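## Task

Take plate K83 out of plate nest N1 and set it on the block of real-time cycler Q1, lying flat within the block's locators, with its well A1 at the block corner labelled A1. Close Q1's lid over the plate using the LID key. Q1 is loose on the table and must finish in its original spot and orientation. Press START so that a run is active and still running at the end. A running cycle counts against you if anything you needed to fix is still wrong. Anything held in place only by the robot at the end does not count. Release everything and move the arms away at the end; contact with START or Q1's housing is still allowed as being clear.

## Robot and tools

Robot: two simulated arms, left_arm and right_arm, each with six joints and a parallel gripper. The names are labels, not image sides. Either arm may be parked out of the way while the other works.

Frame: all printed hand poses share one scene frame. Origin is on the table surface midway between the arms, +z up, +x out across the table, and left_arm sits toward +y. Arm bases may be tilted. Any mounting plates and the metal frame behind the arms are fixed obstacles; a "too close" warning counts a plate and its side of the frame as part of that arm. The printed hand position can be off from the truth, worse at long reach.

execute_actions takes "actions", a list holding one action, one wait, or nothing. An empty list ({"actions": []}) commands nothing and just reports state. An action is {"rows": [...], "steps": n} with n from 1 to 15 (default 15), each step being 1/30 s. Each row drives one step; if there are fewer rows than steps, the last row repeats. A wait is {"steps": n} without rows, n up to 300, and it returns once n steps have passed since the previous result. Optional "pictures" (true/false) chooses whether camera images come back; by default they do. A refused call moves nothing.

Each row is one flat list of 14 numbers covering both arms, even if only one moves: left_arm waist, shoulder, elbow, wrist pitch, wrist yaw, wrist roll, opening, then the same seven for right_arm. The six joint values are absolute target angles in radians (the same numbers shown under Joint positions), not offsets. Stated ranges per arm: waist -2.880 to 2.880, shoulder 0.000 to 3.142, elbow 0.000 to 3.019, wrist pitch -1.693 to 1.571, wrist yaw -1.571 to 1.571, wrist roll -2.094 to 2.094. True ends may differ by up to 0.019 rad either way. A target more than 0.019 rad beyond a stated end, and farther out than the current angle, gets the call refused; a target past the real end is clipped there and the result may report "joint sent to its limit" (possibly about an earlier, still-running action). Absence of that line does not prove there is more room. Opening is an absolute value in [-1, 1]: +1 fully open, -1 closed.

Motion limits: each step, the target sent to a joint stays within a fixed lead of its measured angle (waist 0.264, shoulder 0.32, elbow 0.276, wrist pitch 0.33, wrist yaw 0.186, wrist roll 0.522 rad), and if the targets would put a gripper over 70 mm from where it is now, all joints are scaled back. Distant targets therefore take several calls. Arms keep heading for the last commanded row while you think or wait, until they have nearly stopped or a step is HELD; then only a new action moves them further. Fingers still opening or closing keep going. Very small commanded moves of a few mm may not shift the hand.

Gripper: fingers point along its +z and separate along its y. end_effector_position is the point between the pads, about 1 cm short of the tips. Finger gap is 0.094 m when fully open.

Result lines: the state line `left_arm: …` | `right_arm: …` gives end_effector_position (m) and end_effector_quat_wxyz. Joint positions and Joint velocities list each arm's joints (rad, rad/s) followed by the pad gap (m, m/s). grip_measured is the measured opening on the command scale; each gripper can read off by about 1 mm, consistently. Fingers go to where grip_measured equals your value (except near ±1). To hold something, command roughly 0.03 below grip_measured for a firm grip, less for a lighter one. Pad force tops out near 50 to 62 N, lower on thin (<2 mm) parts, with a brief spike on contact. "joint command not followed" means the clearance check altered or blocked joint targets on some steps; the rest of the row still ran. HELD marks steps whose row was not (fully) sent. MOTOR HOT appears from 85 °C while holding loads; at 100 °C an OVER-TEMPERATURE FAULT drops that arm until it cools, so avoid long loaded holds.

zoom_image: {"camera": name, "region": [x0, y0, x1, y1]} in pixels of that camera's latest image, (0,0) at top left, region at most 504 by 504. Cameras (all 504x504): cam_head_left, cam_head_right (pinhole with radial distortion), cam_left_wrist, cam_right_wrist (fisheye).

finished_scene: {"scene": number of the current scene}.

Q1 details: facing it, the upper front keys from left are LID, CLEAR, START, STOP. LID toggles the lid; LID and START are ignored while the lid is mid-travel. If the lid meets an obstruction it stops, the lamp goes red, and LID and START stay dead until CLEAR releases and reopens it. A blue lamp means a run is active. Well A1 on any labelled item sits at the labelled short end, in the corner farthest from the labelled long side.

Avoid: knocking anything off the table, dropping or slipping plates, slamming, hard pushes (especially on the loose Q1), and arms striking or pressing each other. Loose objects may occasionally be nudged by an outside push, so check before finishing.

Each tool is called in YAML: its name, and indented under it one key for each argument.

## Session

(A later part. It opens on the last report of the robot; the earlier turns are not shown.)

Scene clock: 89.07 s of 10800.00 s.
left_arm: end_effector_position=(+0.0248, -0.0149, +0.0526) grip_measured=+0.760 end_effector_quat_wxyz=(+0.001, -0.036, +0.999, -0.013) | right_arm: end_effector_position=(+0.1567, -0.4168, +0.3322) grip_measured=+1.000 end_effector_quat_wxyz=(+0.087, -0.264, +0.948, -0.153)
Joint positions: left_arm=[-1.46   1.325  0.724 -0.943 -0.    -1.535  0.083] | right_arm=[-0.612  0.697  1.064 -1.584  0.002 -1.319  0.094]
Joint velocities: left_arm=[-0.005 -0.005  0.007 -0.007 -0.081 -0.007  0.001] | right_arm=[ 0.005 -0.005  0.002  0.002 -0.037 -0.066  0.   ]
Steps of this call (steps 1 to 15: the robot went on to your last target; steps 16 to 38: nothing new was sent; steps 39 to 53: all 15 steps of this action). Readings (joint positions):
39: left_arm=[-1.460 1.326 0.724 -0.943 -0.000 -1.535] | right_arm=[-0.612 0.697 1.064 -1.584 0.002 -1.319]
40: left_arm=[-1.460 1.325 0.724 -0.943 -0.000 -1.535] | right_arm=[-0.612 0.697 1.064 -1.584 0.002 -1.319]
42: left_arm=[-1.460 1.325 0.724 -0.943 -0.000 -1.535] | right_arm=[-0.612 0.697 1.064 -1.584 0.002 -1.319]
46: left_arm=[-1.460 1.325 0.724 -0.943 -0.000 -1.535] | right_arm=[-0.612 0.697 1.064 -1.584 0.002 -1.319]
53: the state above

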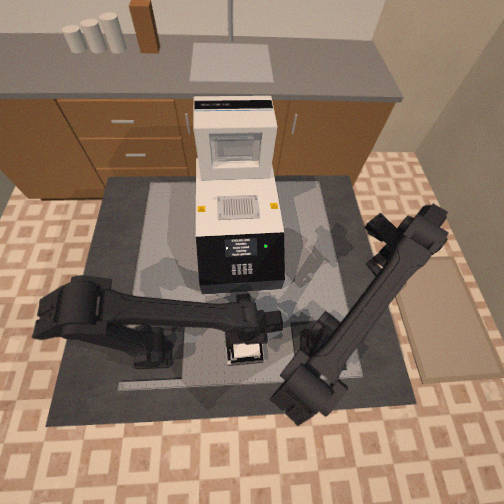

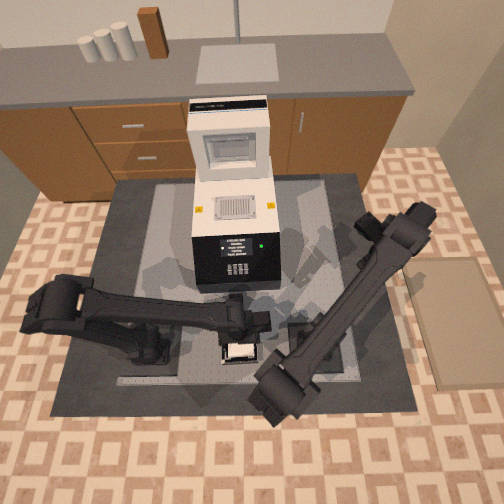

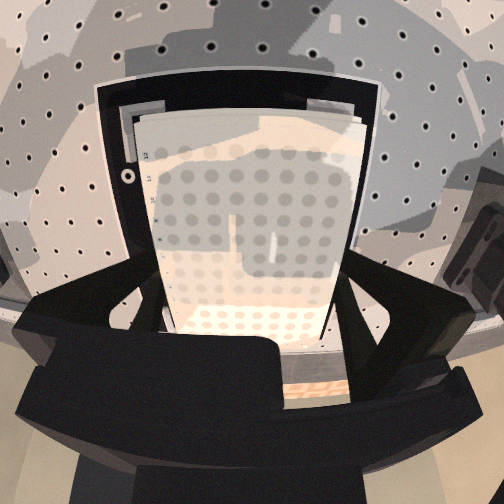

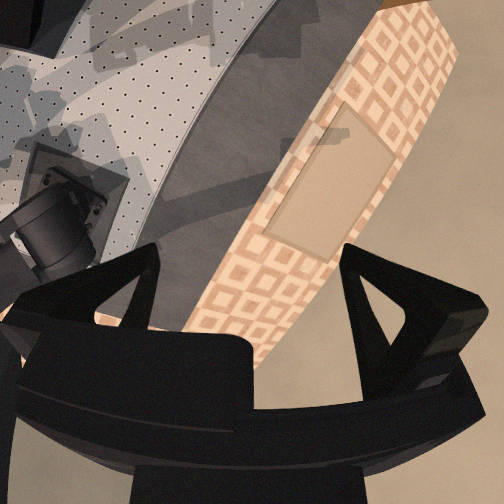

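execute_actions:
  actions:
    - {"rows":[[-1.467,1.31,0.76,-0.98,0,-1.545,0.72,-0.6,0.7,1.08,-1.586,0,-1.319,1],[-1.467,1.30,0.78,-1.01,0,-1.545,0.72,-0.6,0.7,1.08,-1.586,0,-1.319,1],[-1.467,1.28,0.80,-1.05,0,-1.545,0.72,-0.6,0.7,1.08,-1.586,0,-1.319,1],[-1.467,1.28,0.80,-1.05,0,-1.545,0.72,-0.6,0.7,1.08,-1.586,0,-1.319,1],[-1.467,1.26,0.83,-1.10,0,-1.545,0.72,-0.6,0.7,1.08,-1.586,0,-1.319,1],[-1.467,1.24,0.86,-1.16,0,-1.545,0.72,-0.6,0.7,1.08,-1.586,0,-1.319,1],[-1.467,1.22,0.89,-1.22,0,-1.545,0.72,-0.6,0.7,1.08,-1.586,0,-1.319,1],[-1.467,1.19,0.93,-1.28,0,-1.545,0.72,-0.6,0.7,1.08,-1.586,0,-1.319,1],[-1.467,1.17,1.0,-1.36,0,-1.545,0.72,-0.6,0.7,1.08,-1.586,0,-1.319,1],[-1.467,1.15,1.07,-1.45,0,-1.545,0.72,-0.6,0.7,1.08,-1.586,0,-1.319,1],[-1.467,1.13,1.14,-1.54,0,-1.545,0.72,-0.6,0.7,1.08,-1.586,0,-1.319,1],[-1.467,1.12,1.22,-1.62,0,-1.545,0.72,-0.6,0.7,1.08,-1.586,0,-1.319,1],[-1.467,1.12,1.31,-1.67,0,-1.545,0.72,-0.6,0.7,1.08,-1.586,0,-1.319,1]]}
  pictures: false

execute_actions:
  actions:
    - {"rows":[[-1.467,1.12,1.33,-1.67,0,0.5,0.72,-0.6,0.7,1.08,-1.586,0,-1.319,1]]}
  pictures: false

execute_actions:
  actions:
    - {"rows":[[-1.3,1.13,1.36,-1.67,0,0.9,0.72,-0.6,0.7,1.08,-1.586,0,-1.319,1],[-1.3,1.13,1.36,-1.67,0,0.9,0.72,-0.6,0.7,1.08,-1.586,0,-1.319,1],[-1.3,1.13,1.36,-1.67,0,0.9,0.72,-0.6,0.7,1.08,-1.586,0,-1.319,1],[-1.15,1.18,1.42,-1.67,0,0.9,0.72,-0.6,0.7,1.08,-1.586,0,-1.319,1],[-1.15,1.18,1.42,-1.67,0,0.9,0.72,-0.6,0.7,1.08,-1.586,0,-1.319,1],[-1.15,1.18,1.42,-1.67,0,0.9,0.72,-0.6,0.7,1.08,-1.586,0,-1.319,1],[-1.0,1.25,1.5,-1.67,0,0.9,0.72,-0.6,0.7,1.08,-1.586,0,-1.319,1],[-1.0,1.25,1.5,-1.67,0,0.9,0.72,-0.6,0.7,1.08,-1.586,0,-1.319,1],[-1.0,1.25,1.5,-1.67,0,0.9,0.72,-0.6,0.7,1.08,-1.586,0,-1.319,1],[-0.85,1.35,1.6,-1.67,0,0.9,0.72,-0.6,0.7,1.08,-1.586,0,-1.319,1],[-0.85,1.35,1.6,-1.67,0,0.9,0.72,-0.6,0.7,1.08,-1.586,0,-1.319,1],[-0.85,1.35,1.6,-1.67,0,0.9,0.72,-0.6,0.7,1.08,-1.586,0,-1.319,1],[-0.72,1.48,1.7,-1.67,0,0.9,0.72,-0.6,0.7,1.08,-1.586,0,-1.319,1]]}
  pictures: false

execute_actions:
  actions:
    - {"rows":[[-0.72,1.48,1.7,-1.67,0,0.9,0.72,-0.6,0.7,1.08,-1.586,0,-1.319,1],[-0.72,1.48,1.7,-1.67,0,0.9,0.72,-0.6,0.7,1.08,-1.586,0,-1.319,1],[-0.72,1.48,1.7,-1.67,0,0.9,0.72,-0.6,0.7,1.08,-1.586,0,-1.319,1],[-0.68,1.57,1.77,-1.67,0,0.9,0.72,-0.6,0.7,1.08,-1.586,0,-1.319,1],[-0.68,1.57,1.77,-1.67,0,0.9,0.72,-0.6,0.7,1.08,-1.586,0,-1.319,1],[-0.68,1.57,1.77,-1.67,0,0.9,0.72,-0.6,0.7,1.08,-1.586,0,-1.319,1],[-0.63,1.66,1.85,-1.67,0,0.95,0.72,-0.6,0.7,1.08,-1.586,0,-1.319,1],[-0.63,1.66,1.85,-1.67,0,0.95,0.72,-0.6,0.7,1.08,-1.586,0,-1.319,1],[-0.63,1.66,1.85,-1.67,0,0.95,0.72,-0.6,0.7,1.08,-1.586,0,-1.319,1],[-0.58,1.76,1.93,-1.67,0,0.98,0.72,-0.6,0.7,1.08,-1.586,0,-1.319,1]]}
  pictures: false

execute_actions:
  actions:
    - {"steps":25}

Scene clock: 97.37 s of 10800.00 s.
left_arm: end_effector_position=(+0.0232, -0.0001, +0.2033) grip_measured=+0.760 end_effector_quat_wxyz=(-0.002, -0.035, +0.999, +0.034) | right_arm: end_effector_position=(+0.1567, -0.4168, +0.3322) grip_measured=+1.000 end_effector_quat_wxyz=(+0.087, -0.264, +0.948, -0.153)
Joint positions: left_arm=[-1.46   1.182  1.029 -1.485 -0.    -1.535  0.083] | right_arm=[-0.612  0.697  1.064 -1.584  0.002 -1.319  0.094]
Joint velocities: left_arm=[ 0.005 -0.278  1.077 -1.101 -0.007 -0.022 -0.001] | right_arm=[ 0.005 -0.005 -0.007 -0.027 -0.037  0.022  0.   ]
Steps of this call (steps 1 to 15: the robot went on to your last target; steps 16 to 90: nothing new was sent; then 4.80 s passed at rest; steps 91 to 105: all 15 steps of this action). Readings (joint positions):
91: left_arm=[-1.460 1.325 0.724 -0.947 -0.000 -1.535] | right_arm=[-0.612 0.697 1.064 -1.584 0.002 -1.319]
92: left_arm=[-1.460 1.325 0.726 -0.960 -0.000 -1.535] | right_arm=[-0.612 0.697 1.064 -1.584 0.002 -1.319]
94: left_arm=[-1.460 1.320 0.734 -1.004 -0.000 -1.535] | right_arm=[-0.612 0.697 1.064 -1.584 0.002 -1.319]
98: left_arm=[-1.460 1.278 0.797 -1.156 -0.000 -1.535] | right_arm=[-0.612 0.697 1.064 -1.584 0.002 -1.319]
105: the state above

Scene clock: 97.87 s of 10800.00 s.
left_arm: end_effector_position=(+0.0247, -0.0141, +0.3293) grip_measured=+0.760 end_effector_quat_wxyz=(+0.038, +0.598, +0.799, -0.041) | right_arm: end_effector_position=(+0.1567, -0.4168, +0.3322) grip_measured=+1.000 end_effector_quat_wxyz=(+0.087, -0.264, +0.948, -0.153)
Joint positions: left_arm=[-1.46   1.11   1.304 -1.654 -0.    -0.179  0.083] | right_arm=[-0.612  0.697  1.064 -1.584  0.002 -1.319  0.094]
Joint velocities: left_arm=[ 0.005 -0.005  0.022 -0.002 -0.007  2.747  0.   ] | right_arm=[-0.005 -0.005 -0.007 -0.007 -0.051  0.081  0.   ]
Steps of this call (steps 1 to 15: all 15 steps of this action). Readings (joint positions):
1: left_arm=[-1.460 1.173 1.068 -1.520 -0.000 -1.488] | right_arm=[-0.612 0.697 1.064 -1.584 0.002 -1.319]
2: left_arm=[-1.460 1.165 1.107 -1.547 -0.000 -1.428] | right_arm=[-0.612 0.697 1.064 -1.584 0.002 -1.319]
4: left_arm=[-1.460 1.154 1.188 -1.596 -0.000 -1.275] | right_arm=[-0.612 0.697 1.064 -1.584 0.002 -1.319]
8: left_arm=[-1.460 1.126 1.298 -1.641 -0.000 -0.878] | right_arm=[-0.612 0.697 1.064 -1.584 0.002 -1.319]
15: the state above

Scene clock: 98.37 s of 10800.00 s.
left_arm: end_effector_position=(+0.2926, -0.0047, +0.3502) grip_measured=+0.760 end_effector_quat_wxyz=(+0.060, +0.715, +0.697, -0.000) | right_arm: end_effector_position=(+0.1567, -0.4168, +0.3322) grip_measured=+1.000 end_effector_quat_wxyz=(+0.087, -0.264, +0.948, -0.153)
Joint positions: left_arm=[-0.785  1.403  1.612 -1.659  0.002  0.806  0.083] | right_arm=[-0.612  0.697  1.064 -1.584  0.002 -1.319  0.094]
Joint velocities: left_arm=[ 1.138  1.079  0.965  0.007 -0.022  0.623  0.   ] | right_arm=[-0.005  0.005 -0.017 -0.017  0.022  0.007  0.   ]
Steps of this call (steps 1 to 15: all 15 steps of this action). Readings (joint positions):
1: left_arm=[-1.446 1.111 1.304 -1.654 0.006 -0.078] | right_arm=[-0.612 0.697 1.064 -1.584 0.002 -1.319]
2: left_arm=[-1.415 1.112 1.304 -1.654 0.007 0.023] | right_arm=[-0.612 0.697 1.064 -1.584 0.002 -1.319]
4: left_arm=[-1.327 1.121 1.310 -1.656 0.007 0.213] | right_arm=[-0.612 0.697 1.064 -1.584 0.002 -1.319]
8: left_arm=[-1.105 1.189 1.388 -1.658 0.003 0.566] | right_arm=[-0.612 0.697 1.064 -1.584 0.002 -1.319]
15: the state above

Scene clock: 98.87 s of 10800.00 s.
left_arm: end_effector_position=(+0.4454, -0.0030, +0.2876) grip_measured=+0.760 end_effector_quat_wxyz=(+0.010, +0.696, +0.718, +0.002) | right_arm: end_effector_position=(+0.1567, -0.4168, +0.3322) grip_measured=+1.000 end_effector_quat_wxyz=(+0.087, -0.264, +0.948, -0.153)
Joint positions: left_arm=[-0.584  1.766  1.883 -1.668 -0.     0.951  0.083] | right_arm=[-0.612  0.697  1.064 -1.584  0.002 -1.319  0.094]
Joint velocities: left_arm=[ 0.288  0.308 -0.002  0.007 -0.007  0.125  0.   ] | right_arm=[-0.005 -0.015  0.002 -0.007 -0.051  0.022  0.   ]
Steps of this call (steps 1 to 15: all 15 steps of this action). Readings (joint positions):
1: left_arm=[-0.750 1.437 1.639 -1.659 0.001 0.823] | right_arm=[-0.612 0.697 1.064 -1.584 0.002 -1.319]
2: left_arm=[-0.723 1.464 1.654 -1.659 -0.000 0.835] | right_arm=[-0.612 0.697 1.064 -1.584 0.002 -1.319]
4: left_arm=[-0.691 1.505 1.661 -1.661 -0.002 0.854] | right_arm=[-0.612 0.697 1.064 -1.584 0.002 -1.319]
8: left_arm=[-0.666 1.604 1.745 -1.666 -0.001 0.892] | right_arm=[-0.612 0.697 1.064 -1.584 0.002 -1.319]
15: the state above

Scene clock: 99.70 s of 10800.00 s.
left_arm: end_effector_position=(+0.4512, +0.0015, +0.2795) grip_measured=+0.760 end_effector_quat_wxyz=(+0.002, +0.698, +0.716, +0.000) | right_arm: end_effector_position=(+0.1567, -0.4168, +0.3322) grip_measured=+1.000 end_effector_quat_wxyz=(+0.087, -0.264, +0.948, -0.153)
Joint positions: left_arm=[-0.571  1.781  1.883 -1.668 -0.     0.97   0.083] | right_arm=[-0.612  0.697  1.064 -1.584  0.002 -1.319  0.094]
Joint velocities: left_arm=[-0.015 -0.015  0.002 -0.017 -0.022 -0.007  0.001] | right_arm=[-0.005 -0.015  0.012 -0.002  0.022  0.022  0.   ]
Steps of this call (steps 1 to 25: the robot went on to your last target). Readings (joint positions):
1: left_arm=[-0.576 1.775 1.883 -1.668 -0.000 0.955] | right_arm=[-0.612 0.697 1.064 -1.584 0.002 -1.319]
2: left_arm=[-0.571 1.780 1.883 -1.668 -0.000 0.957] | right_arm=[-0.612 0.697 1.064 -1.584 0.002 -1.319]
4: left_arm=[-0.569 1.783 1.883 -1.668 -0.000 0.962] | right_arm=[-0.612 0.697 1.064 -1.584 0.002 -1.319]
8: left_arm=[-0.571 1.781 1.883 -1.668 -0.000 0.966] | right_arm=[-0.612 0.697 1.064 -1.584 0.002 -1.319]
25: the state above

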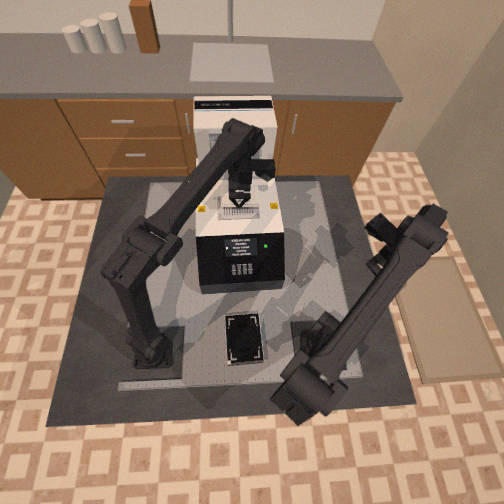

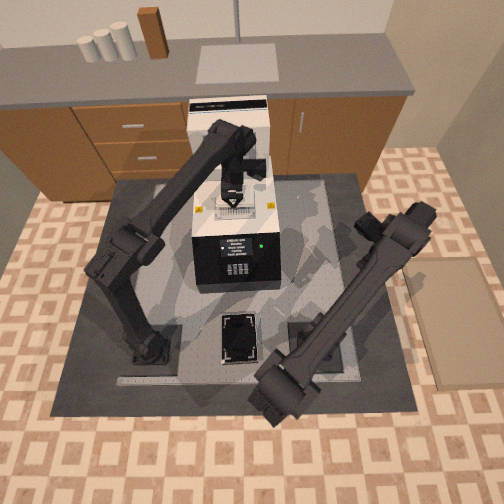

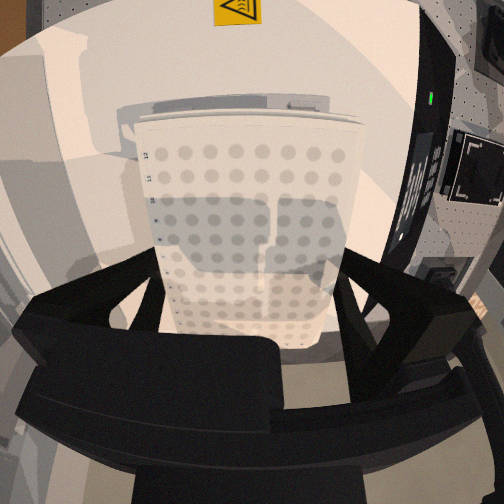

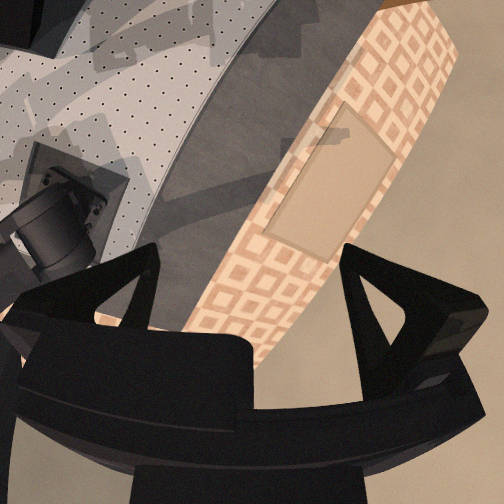

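execute_actions:
  actions:
    - {"rows":[[-0.583,1.77,1.87,-1.64,0,0.935,0.72,-0.6,0.7,1.08,-1.586,0,-1.319,1],[-0.583,1.77,1.85,-1.62,0,0.935,0.72,-0.6,0.7,1.08,-1.586,0,-1.319,1],[-0.583,1.77,1.83,-1.60,0,0.935,0.72,-0.6,0.7,1.08,-1.586,0,-1.319,1],[-0.583,1.77,1.815,-1.58,0,0.935,0.72,-0.6,0.7,1.08,-1.586,0,-1.319,1],[-0.583,1.77,1.80,-1.555,0,0.935,0.72,-0.6,0.7,1.08,-1.586,0,-1.319,1]]}

zoom_image:
  camera: "cam_left_wrist"
  region: [90, 60, 410, 260]

Scene clock: 105.70 s of 10800.00 s.
left_arm: end_effector_position=(+0.4529, -0.0001, +0.2454) grip_measured=+0.760 end_effector_quat_wxyz=(+0.004, +0.690, +0.724, +0.001) | right_arm: end_effector_position=(+0.1567, -0.4168, +0.3322) grip_measured=+1.000 end_effector_quat_wxyz=(+0.087, -0.264, +0.948, -0.153)
Joint positions: left_arm=[-0.572  1.78   1.791 -1.574 -0.     0.946  0.083] | right_arm=[-0.612  0.697  1.064 -1.584  0.002 -1.319  0.094]
Joint velocities: left_arm=[ 0.005  0.024 -0.002 -0.012  0.007 -0.007 -0.   ] | right_arm=[ 0.005 -0.005 -0.012 -0.012  0.037 -0.022  0.   ]
Steps of this call (steps 1 to 15: the robot went on to your last target; steps 16 to 90: nothing new was sent; then 2.50 s passed at rest; steps 91 to 105: all 15 steps of this action). Readings (joint positions):
91: left_arm=[-0.571 1.781 1.881 -1.666 -0.000 0.966] | right_arm=[-0.612 0.697 1.064 -1.584 0.002 -1.319]
92: left_arm=[-0.571 1.780 1.875 -1.658 -0.000 0.962] | right_arm=[-0.612 0.697 1.064 -1.584 0.002 -1.319]
94: left_arm=[-0.571 1.778 1.849 -1.629 -0.000 0.956] | right_arm=[-0.612 0.697 1.064 -1.584 0.002 -1.319]
98: left_arm=[-0.572 1.779 1.797 -1.581 -0.000 0.949] | right_arm=[-0.612 0.697 1.064 -1.584 0.002 -1.319]
105: the state above

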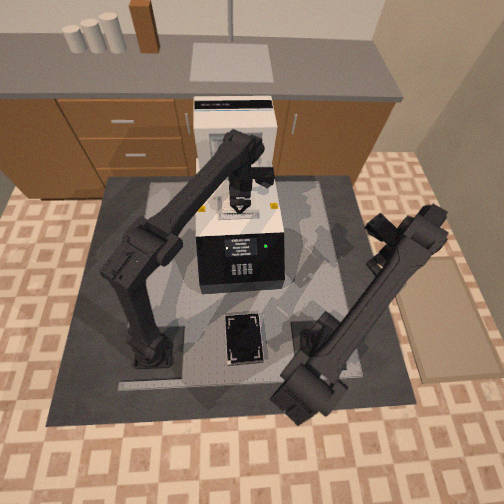

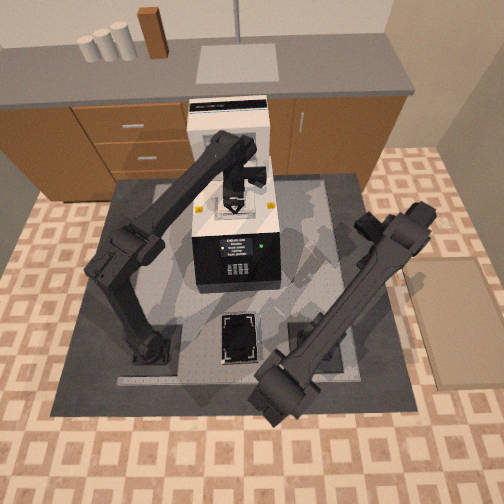

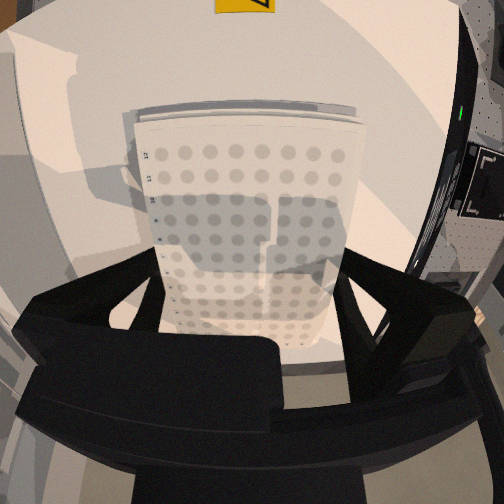

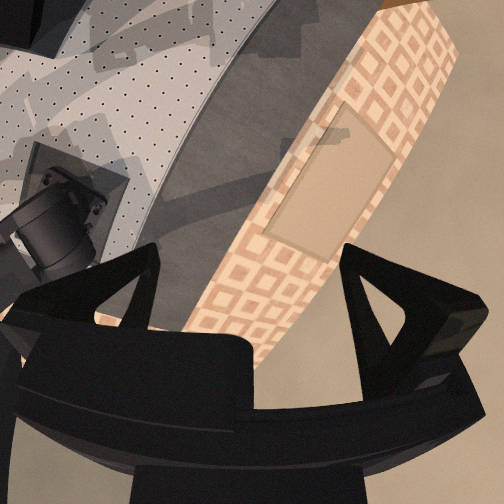

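Region (90, 60, 410, 260) of cam_left_wrist's 504x504 image, scaled by 1.575, with more detail than that image has; it fills the top 315 rows of this view, and the rest is white.

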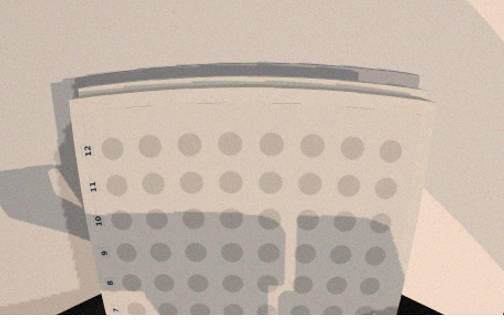

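execute_actions:
  actions:
    - {"rows":[[-0.556,1.77,1.775,-1.53,0,0.935,0.72,-0.6,0.7,1.08,-1.586,0,-1.319,1]]}

zoom_image:
  camera: "cam_left_wrist"
  region: [90, 60, 410, 260]

zoom_image:
  camera: "cam_head_left"
  region: [195, 170, 285, 240]

Scene clock: 109.70 s of 10800.00 s.
left_arm: end_effector_position=(+0.4563, +0.0017, +0.2388) grip_measured=+0.760 end_effector_quat_wxyz=(+0.008, +0.687, +0.726, +0.002) | right_arm: end_effector_position=(+0.1567, -0.4168, +0.3322) grip_measured=+1.000 end_effector_quat_wxyz=(+0.087, -0.264, +0.948, -0.153)
Joint positions: left_arm=[-0.566  1.779  1.773 -1.549 -0.     0.945  0.083] | right_arm=[-0.612  0.697  1.064 -1.584  0.002 -1.319  0.094]
Joint velocities: left_arm=[ 0.005 -0.005 -0.017  0.007  0.051 -0.022  0.001] | right_arm=[ 0.005  0.005  0.002  0.002 -0.066 -0.007  0.   ]
Steps of this call (steps 1 to 15: the robot went on to your last target; steps 16 to 90: nothing new was sent; then 0.50 s passed at rest; steps 91 to 105: all 15 steps of this action). Readings (joint positions):
91: left_arm=[-0.571 1.780 1.789 -1.568 -0.000 0.945] | right_arm=[-0.612 0.697 1.064 -1.584 0.002 -1.319]
92: left_arm=[-0.571 1.779 1.785 -1.561 -0.000 0.945] | right_arm=[-0.612 0.697 1.064 -1.584 0.002 -1.319]
94: left_arm=[-0.570 1.779 1.778 -1.552 -0.000 0.945] | right_arm=[-0.612 0.697 1.064 -1.584 0.002 -1.319]
98: left_arm=[-0.566 1.779 1.773 -1.549 -0.000 0.945] | right_arm=[-0.612 0.697 1.064 -1.584 0.002 -1.319]
105: the state above

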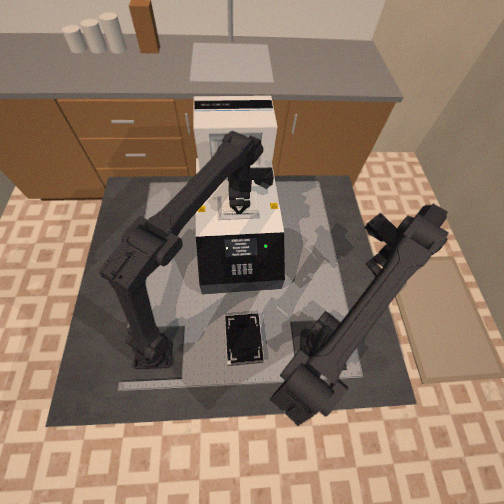

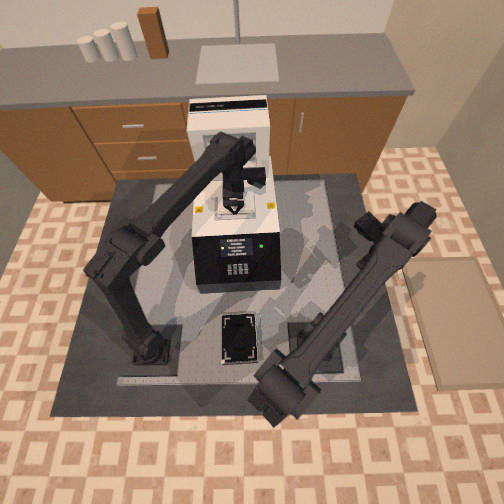

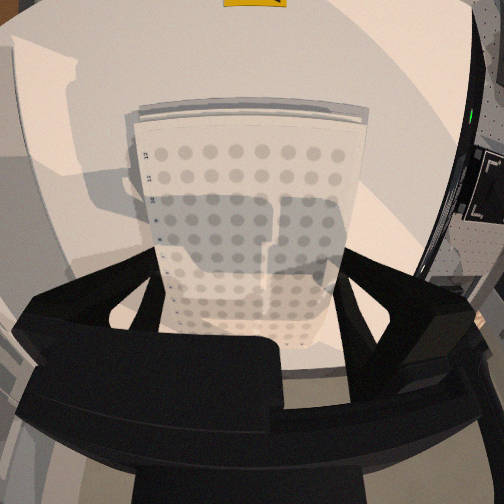

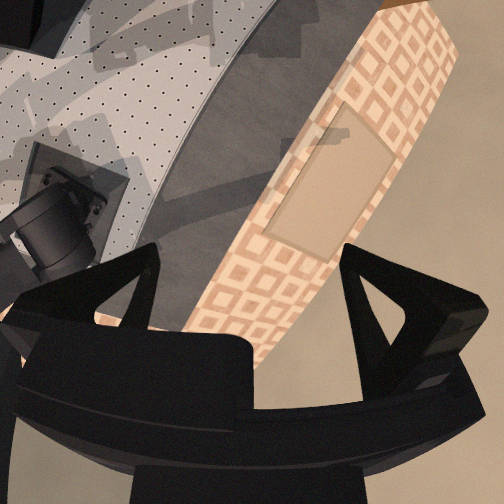

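Region (90, 60, 410, 260) of cam_left_wrist's 504x504 image, scaled by 1.575, with more detail than that image has; it fills the top 315 rows of this view, and the rest is white.

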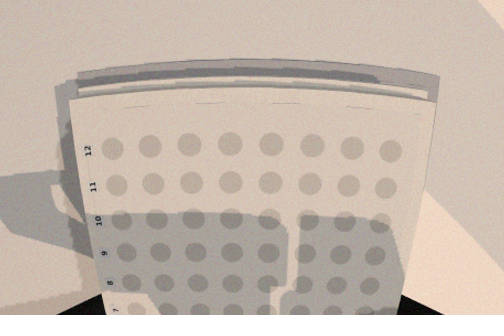

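Region (195, 170, 285, 240) of cam_head_left's 504x504 image, scaled by 5.600, with more detail than that image has.

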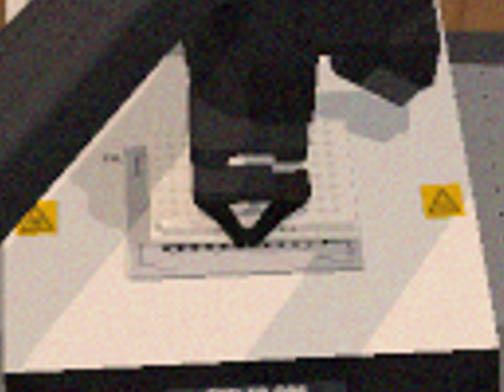

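execute_actions:
  actions:
    - {"rows":[[-0.552,1.77,1.75,-1.555,0,0.935,0.72,-0.6,0.7,1.08,-1.586,0,-1.319,1]]}

zoom_image:
  camera: "cam_left_wrist"
  region: [90, 60, 410, 260]

zoom_image:
  camera: "cam_head_left"
  region: [195, 170, 285, 240]

Scene clock: 113.17 s of 10800.00 s.
left_arm: end_effector_position=(+0.4517, +0.0068, +0.2291) grip_measured=+0.760 end_effector_quat_wxyz=(-0.005, +0.686, +0.728, -0.001) | right_arm: end_effector_position=(+0.1567, -0.4168, +0.3322) grip_measured=+1.000 end_effector_quat_wxyz=(+0.087, -0.264, +0.948, -0.153)
Joint positions: left_arm=[-0.562  1.779  1.747 -1.549 -0.     0.945  0.083] | right_arm=[-0.612  0.697  1.064 -1.584  0.002 -1.319  0.094]
Joint velocities: left_arm=[-0.005 -0.015  0.002 -0.007 -0.037 -0.037 -0.   ] | right_arm=[-0.005 -0.005  0.007  0.007 -0.007  0.051  0.   ]
Steps of this call (steps 1 to 15: the robot went on to your last target; steps 16 to 89: nothing new was sent; steps 90 to 104: all 15 steps of this action). Readings (joint positions):
90: left_arm=[-0.566 1.779 1.770 -1.549 -0.000 0.945] | right_arm=[-0.612 0.697 1.064 -1.584 0.002 -1.319]
91: left_arm=[-0.565 1.779 1.765 -1.549 -0.000 0.945] | right_arm=[-0.612 0.697 1.064 -1.584 0.002 -1.319]
93: left_arm=[-0.565 1.779 1.755 -1.549 -0.000 0.945] | right_arm=[-0.612 0.697 1.064 -1.584 0.002 -1.319]
97: left_arm=[-0.563 1.779 1.747 -1.549 -0.000 0.945] | right_arm=[-0.612 0.697 1.064 -1.584 0.002 -1.319]
104: the state above

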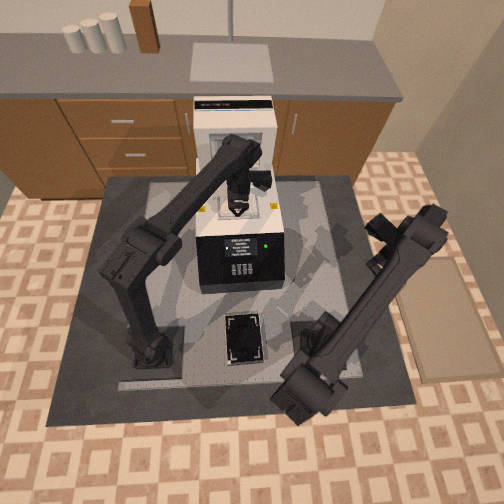

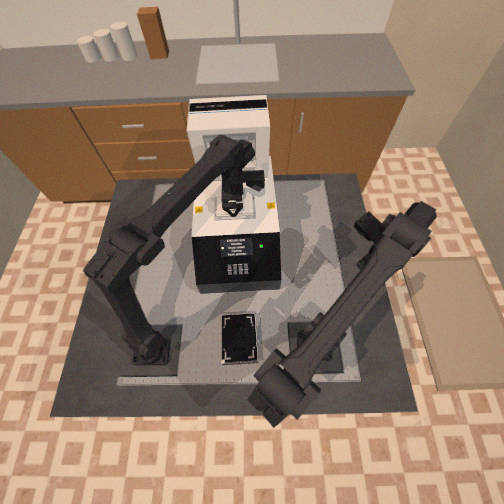

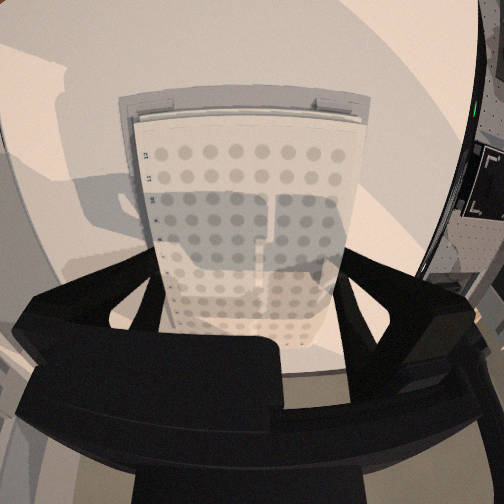

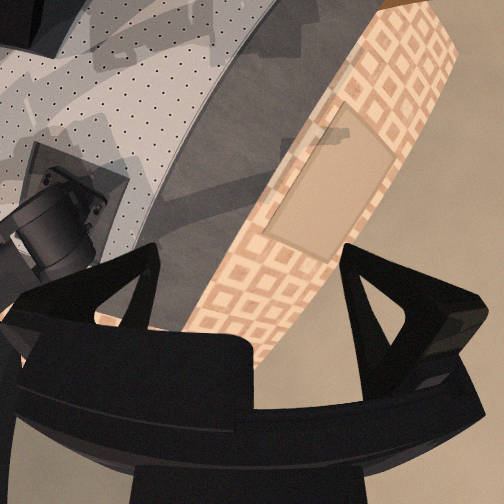

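Region (90, 60, 410, 260) of cam_left_wrist's 504x504 image, scaled by 1.575, with more detail than that image has; it fills the top 315 rows of this view, and the rest is white.

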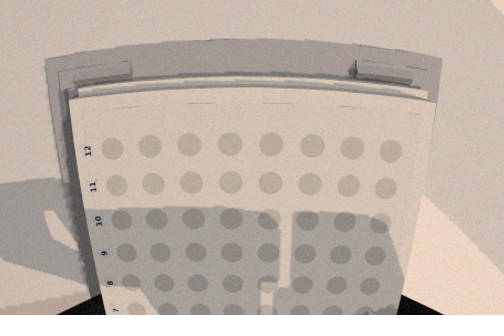

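Region (195, 170, 285, 240) of cam_head_left's 504x504 image, scaled by 5.600, with more detail than that image has.

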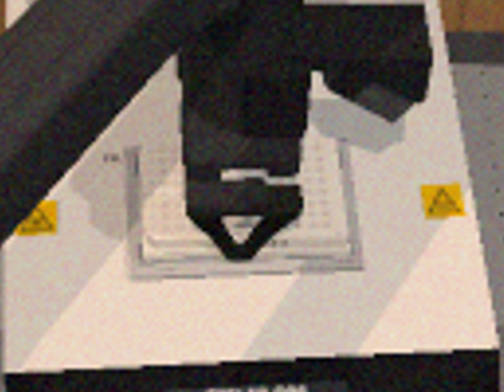

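execute_actions:
  actions:
    - {"rows":[[-0.552,1.77,1.75,-1.517,0,0.935,0.72,-0.6,0.7,1.08,-1.586,0,-1.319,1]]}

zoom_image:
  camera: "cam_left_wrist"
  region: [90, 60, 410, 260]

Scene clock: 115.40 s of 10800.00 s.
left_arm: end_effector_position=(+0.4548, +0.0060, +0.2291) grip_measured=+0.760 end_effector_quat_wxyz=(+0.001, +0.685, +0.728, +0.000) | right_arm: end_effector_position=(+0.1567, -0.4168, +0.3322) grip_measured=+1.000 end_effector_quat_wxyz=(+0.087, -0.264, +0.948, -0.153)
Joint positions: left_arm=[-0.561  1.779  1.747 -1.536 -0.     0.944  0.083] | right_arm=[-0.612  0.697  1.064 -1.584  0.002 -1.319  0.094]
Joint velocities: left_arm=[-0.015 -0.005 -0.017  0.002  0.022 -0.066 -0.001] | right_arm=[-0.015  0.024 -0.002 -0.002  0.022 -0.022  0.   ]
Steps of this call (steps 1 to 15: the robot went on to your last target; steps 16 to 52: nothing new was sent; steps 53 to 67: all 15 steps of this action). Readings (joint positions):
53: left_arm=[-0.562 1.779 1.747 -1.546 -0.000 0.945] | right_arm=[-0.612 0.697 1.064 -1.584 0.002 -1.319]
54: left_arm=[-0.562 1.779 1.747 -1.544 -0.000 0.945] | right_arm=[-0.612 0.697 1.064 -1.584 0.002 -1.319]
56: left_arm=[-0.561 1.779 1.747 -1.541 -0.000 0.944] | right_arm=[-0.612 0.697 1.064 -1.584 0.002 -1.319]
60: left_arm=[-0.561 1.779 1.747 -1.536 -0.000 0.944] | right_arm=[-0.612 0.697 1.064 -1.584 0.002 -1.319]
67: the state above

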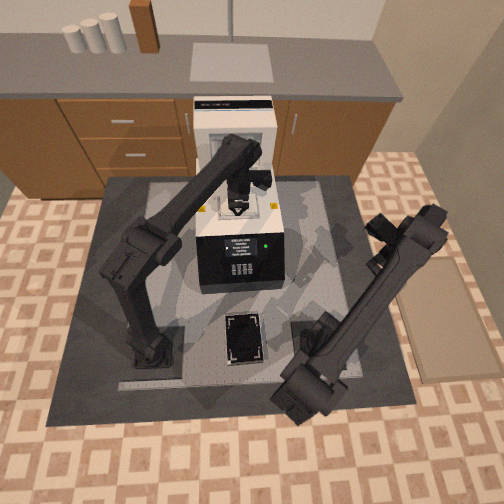

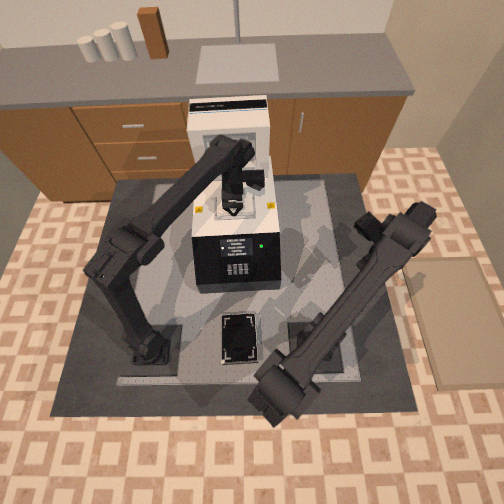

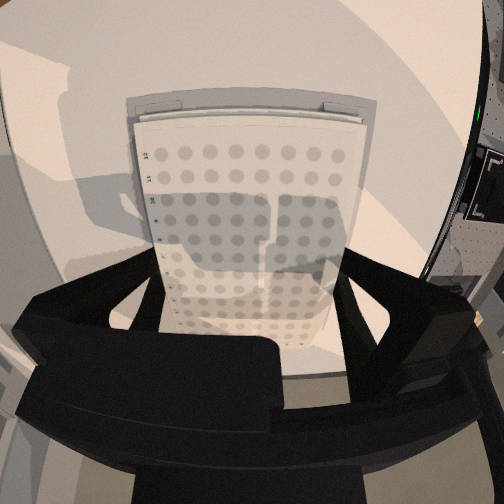

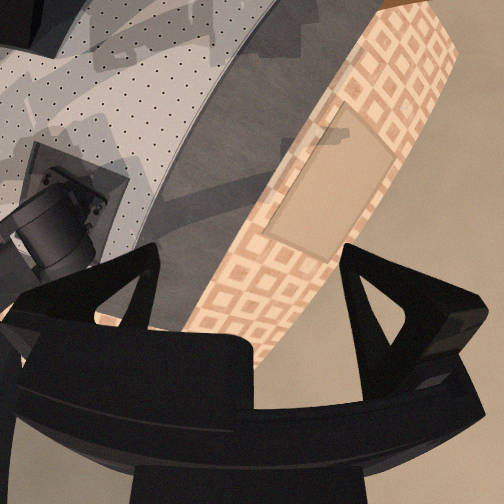

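Region (90, 60, 410, 260) of cam_left_wrist's 504x504 image, scaled by 1.575, with more detail than that image has; it fills the top 315 rows of this view, and the rest is white.

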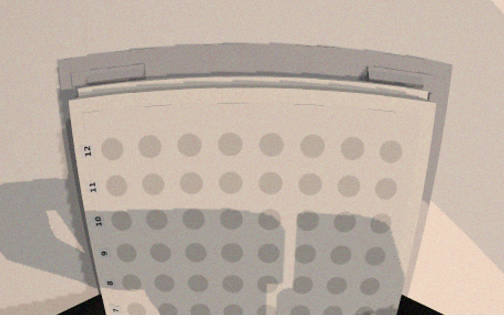

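execute_actions:
  actions:
    - {"rows":[[-0.552,1.77,1.733,-1.508,0,0.935,0.72,-0.6,0.7,1.08,-1.586,0,-1.319,1]]}

zoom_image:
  camera: "cam_left_wrist"
  region: [90, 60, 410, 260]

Scene clock: 117.53 s of 10800.00 s.
left_arm: end_effector_position=(+0.4541, +0.0064, +0.2253) grip_measured=+0.760 end_effector_quat_wxyz=(+0.000, +0.685, +0.729, +0.000) | right_arm: end_effector_position=(+0.1567, -0.4168, +0.3322) grip_measured=+1.000 end_effector_quat_wxyz=(+0.087, -0.264, +0.948, -0.153)
Joint positions: left_arm=[-0.561  1.779  1.737 -1.529 -0.     0.944  0.083] | right_arm=[-0.612  0.697  1.064 -1.584  0.002 -1.319  0.094]
Joint velocities: left_arm=[ 0.005 -0.015  0.007 -0.002  0.066 -0.007 -0.001] | right_arm=[ 0.005 -0.005  0.012 -0.022  0.037 -0.022  0.   ]
Steps of this call (steps 1 to 15: the robot went on to your last target; steps 16 to 49: nothing new was sent; steps 50 to 64: all 15 steps of this action). Readings (joint positions):
50: left_arm=[-0.561 1.779 1.745 -1.534 -0.000 0.944] | right_arm=[-0.612 0.697 1.064 -1.584 0.002 -1.319]
51: left_arm=[-0.561 1.779 1.742 -1.531 -0.000 0.944] | right_arm=[-0.612 0.697 1.064 -1.584 0.002 -1.319]
53: left_arm=[-0.561 1.779 1.738 -1.529 -0.000 0.944] | right_arm=[-0.612 0.697 1.064 -1.584 0.002 -1.319]
57: left_arm=[-0.561 1.779 1.737 -1.529 -0.000 0.944] | right_arm=[-0.612 0.697 1.064 -1.584 0.002 -1.319]
64: the state above

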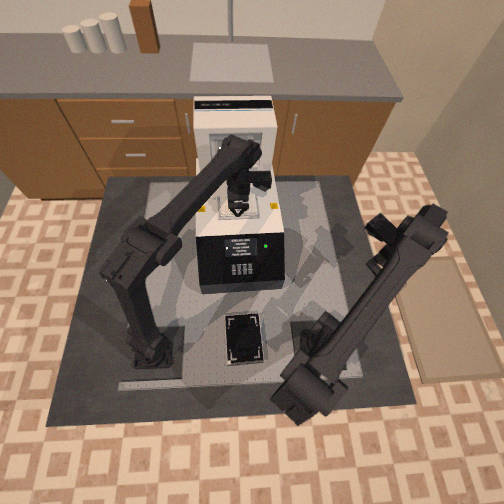

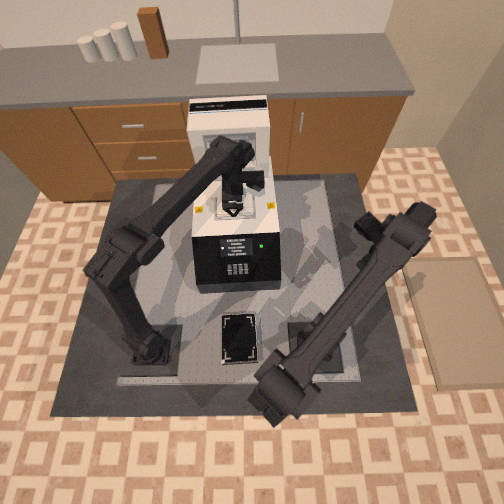

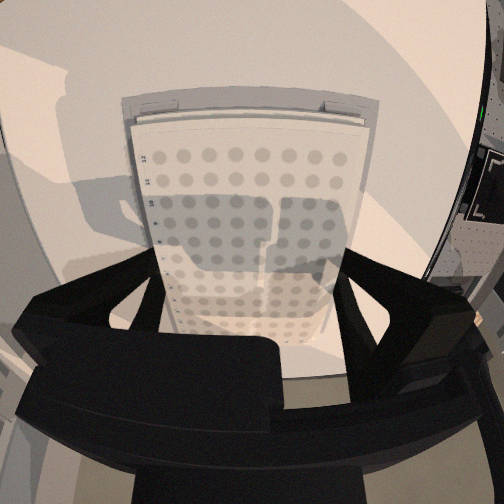

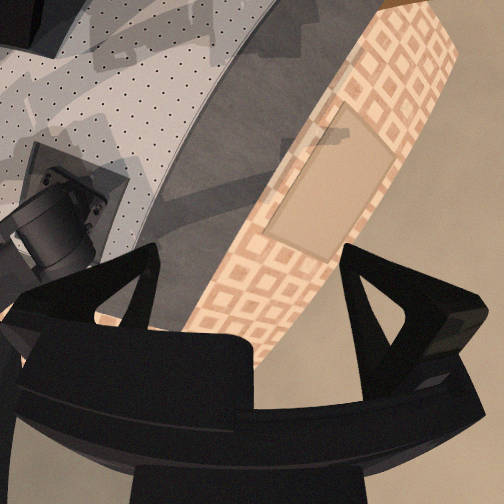

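Region (90, 60, 410, 260) of cam_left_wrist's 504x504 image, scaled by 1.575, with more detail than that image has; it fills the top 315 rows of this view, and the rest is white.

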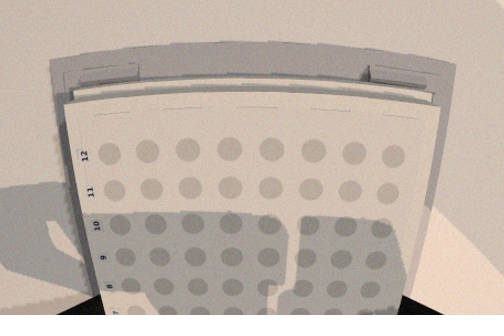

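execute_actions:
  actions:
    - {"rows":[[-0.547,1.77,1.74,-1.553,0,0.935,0.72,-0.6,0.7,1.08,-1.586,0,-1.319,1]]}

zoom_image:
  camera: "cam_left_wrist"
  region: [90, 60, 410, 260]

zoom_image:
  camera: "cam_head_left"
  region: [195, 170, 285, 240]

Scene clock: 120.57 s of 10800.00 s.
left_arm: end_effector_position=(+0.4537, +0.0077, +0.2253) grip_measured=+0.760 end_effector_quat_wxyz=(-0.002, +0.684, +0.729, -0.000) | right_arm: end_effector_position=(+0.1567, -0.4168, +0.3322) grip_measured=+1.000 end_effector_quat_wxyz=(+0.087, -0.264, +0.948, -0.153)
Joint positions: left_arm=[-0.559  1.779  1.737 -1.533 -0.     0.944  0.083] | right_arm=[-0.612  0.697  1.064 -1.584  0.002 -1.319  0.094]
Joint velocities: left_arm=[ 0.015 -0.005 -0.007  0.007 -0.066  0.022  0.   ] | right_arm=[ 0.005 -0.005 -0.012  0.007  0.007 -0.007  0.   ]
Steps of this call (steps 1 to 15: the robot went on to your last target; steps 16 to 76: nothing new was sent; steps 77 to 91: all 15 steps of this action). Readings (joint positions):
77: left_arm=[-0.560 1.779 1.737 -1.531 -0.000 0.944] | right_arm=[-0.612 0.697 1.064 -1.584 0.002 -1.319]
78: left_arm=[-0.560 1.779 1.737 -1.532 -0.000 0.944] | right_arm=[-0.612 0.697 1.064 -1.584 0.002 -1.319]
80: left_arm=[-0.560 1.779 1.737 -1.533 -0.000 0.944] | right_arm=[-0.612 0.697 1.064 -1.584 0.002 -1.319]
84: left_arm=[-0.559 1.779 1.737 -1.533 -0.000 0.944] | right_arm=[-0.612 0.697 1.064 -1.584 0.002 -1.319]
91: the state above

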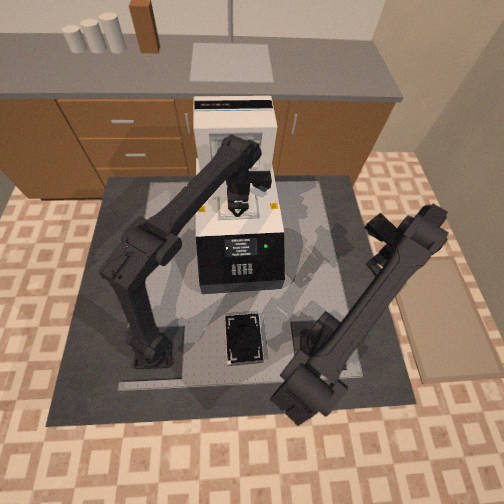

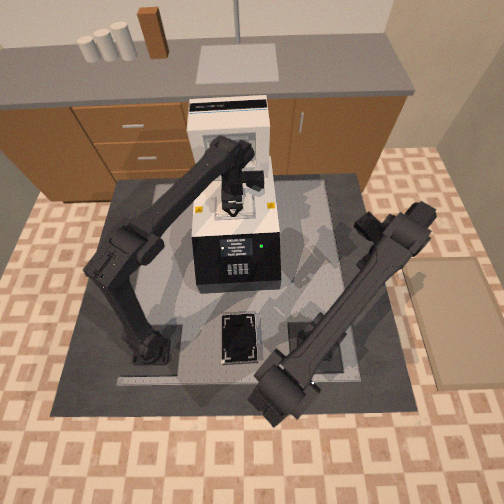

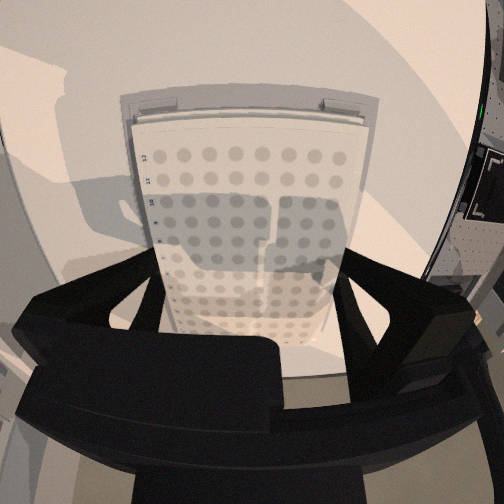

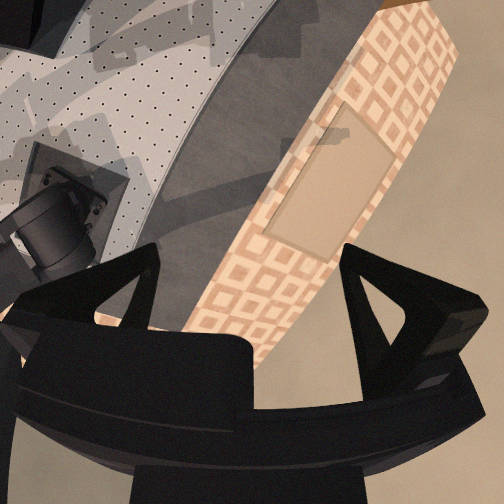

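Region (90, 60, 410, 260) of cam_left_wrist's 504x504 image, scaled by 1.575, with more detail than that image has; it fills the top 315 rows of this view, and the rest is white.

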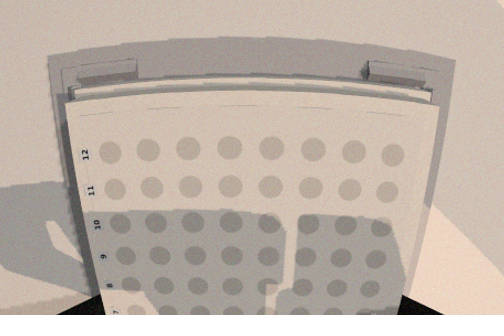

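Region (195, 170, 285, 240) of cam_head_left's 504x504 image, scaled by 5.600, with more detail than that image has.

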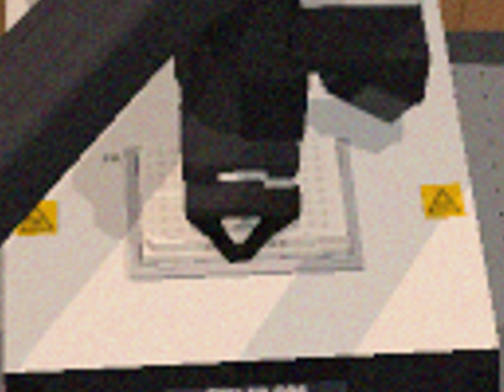

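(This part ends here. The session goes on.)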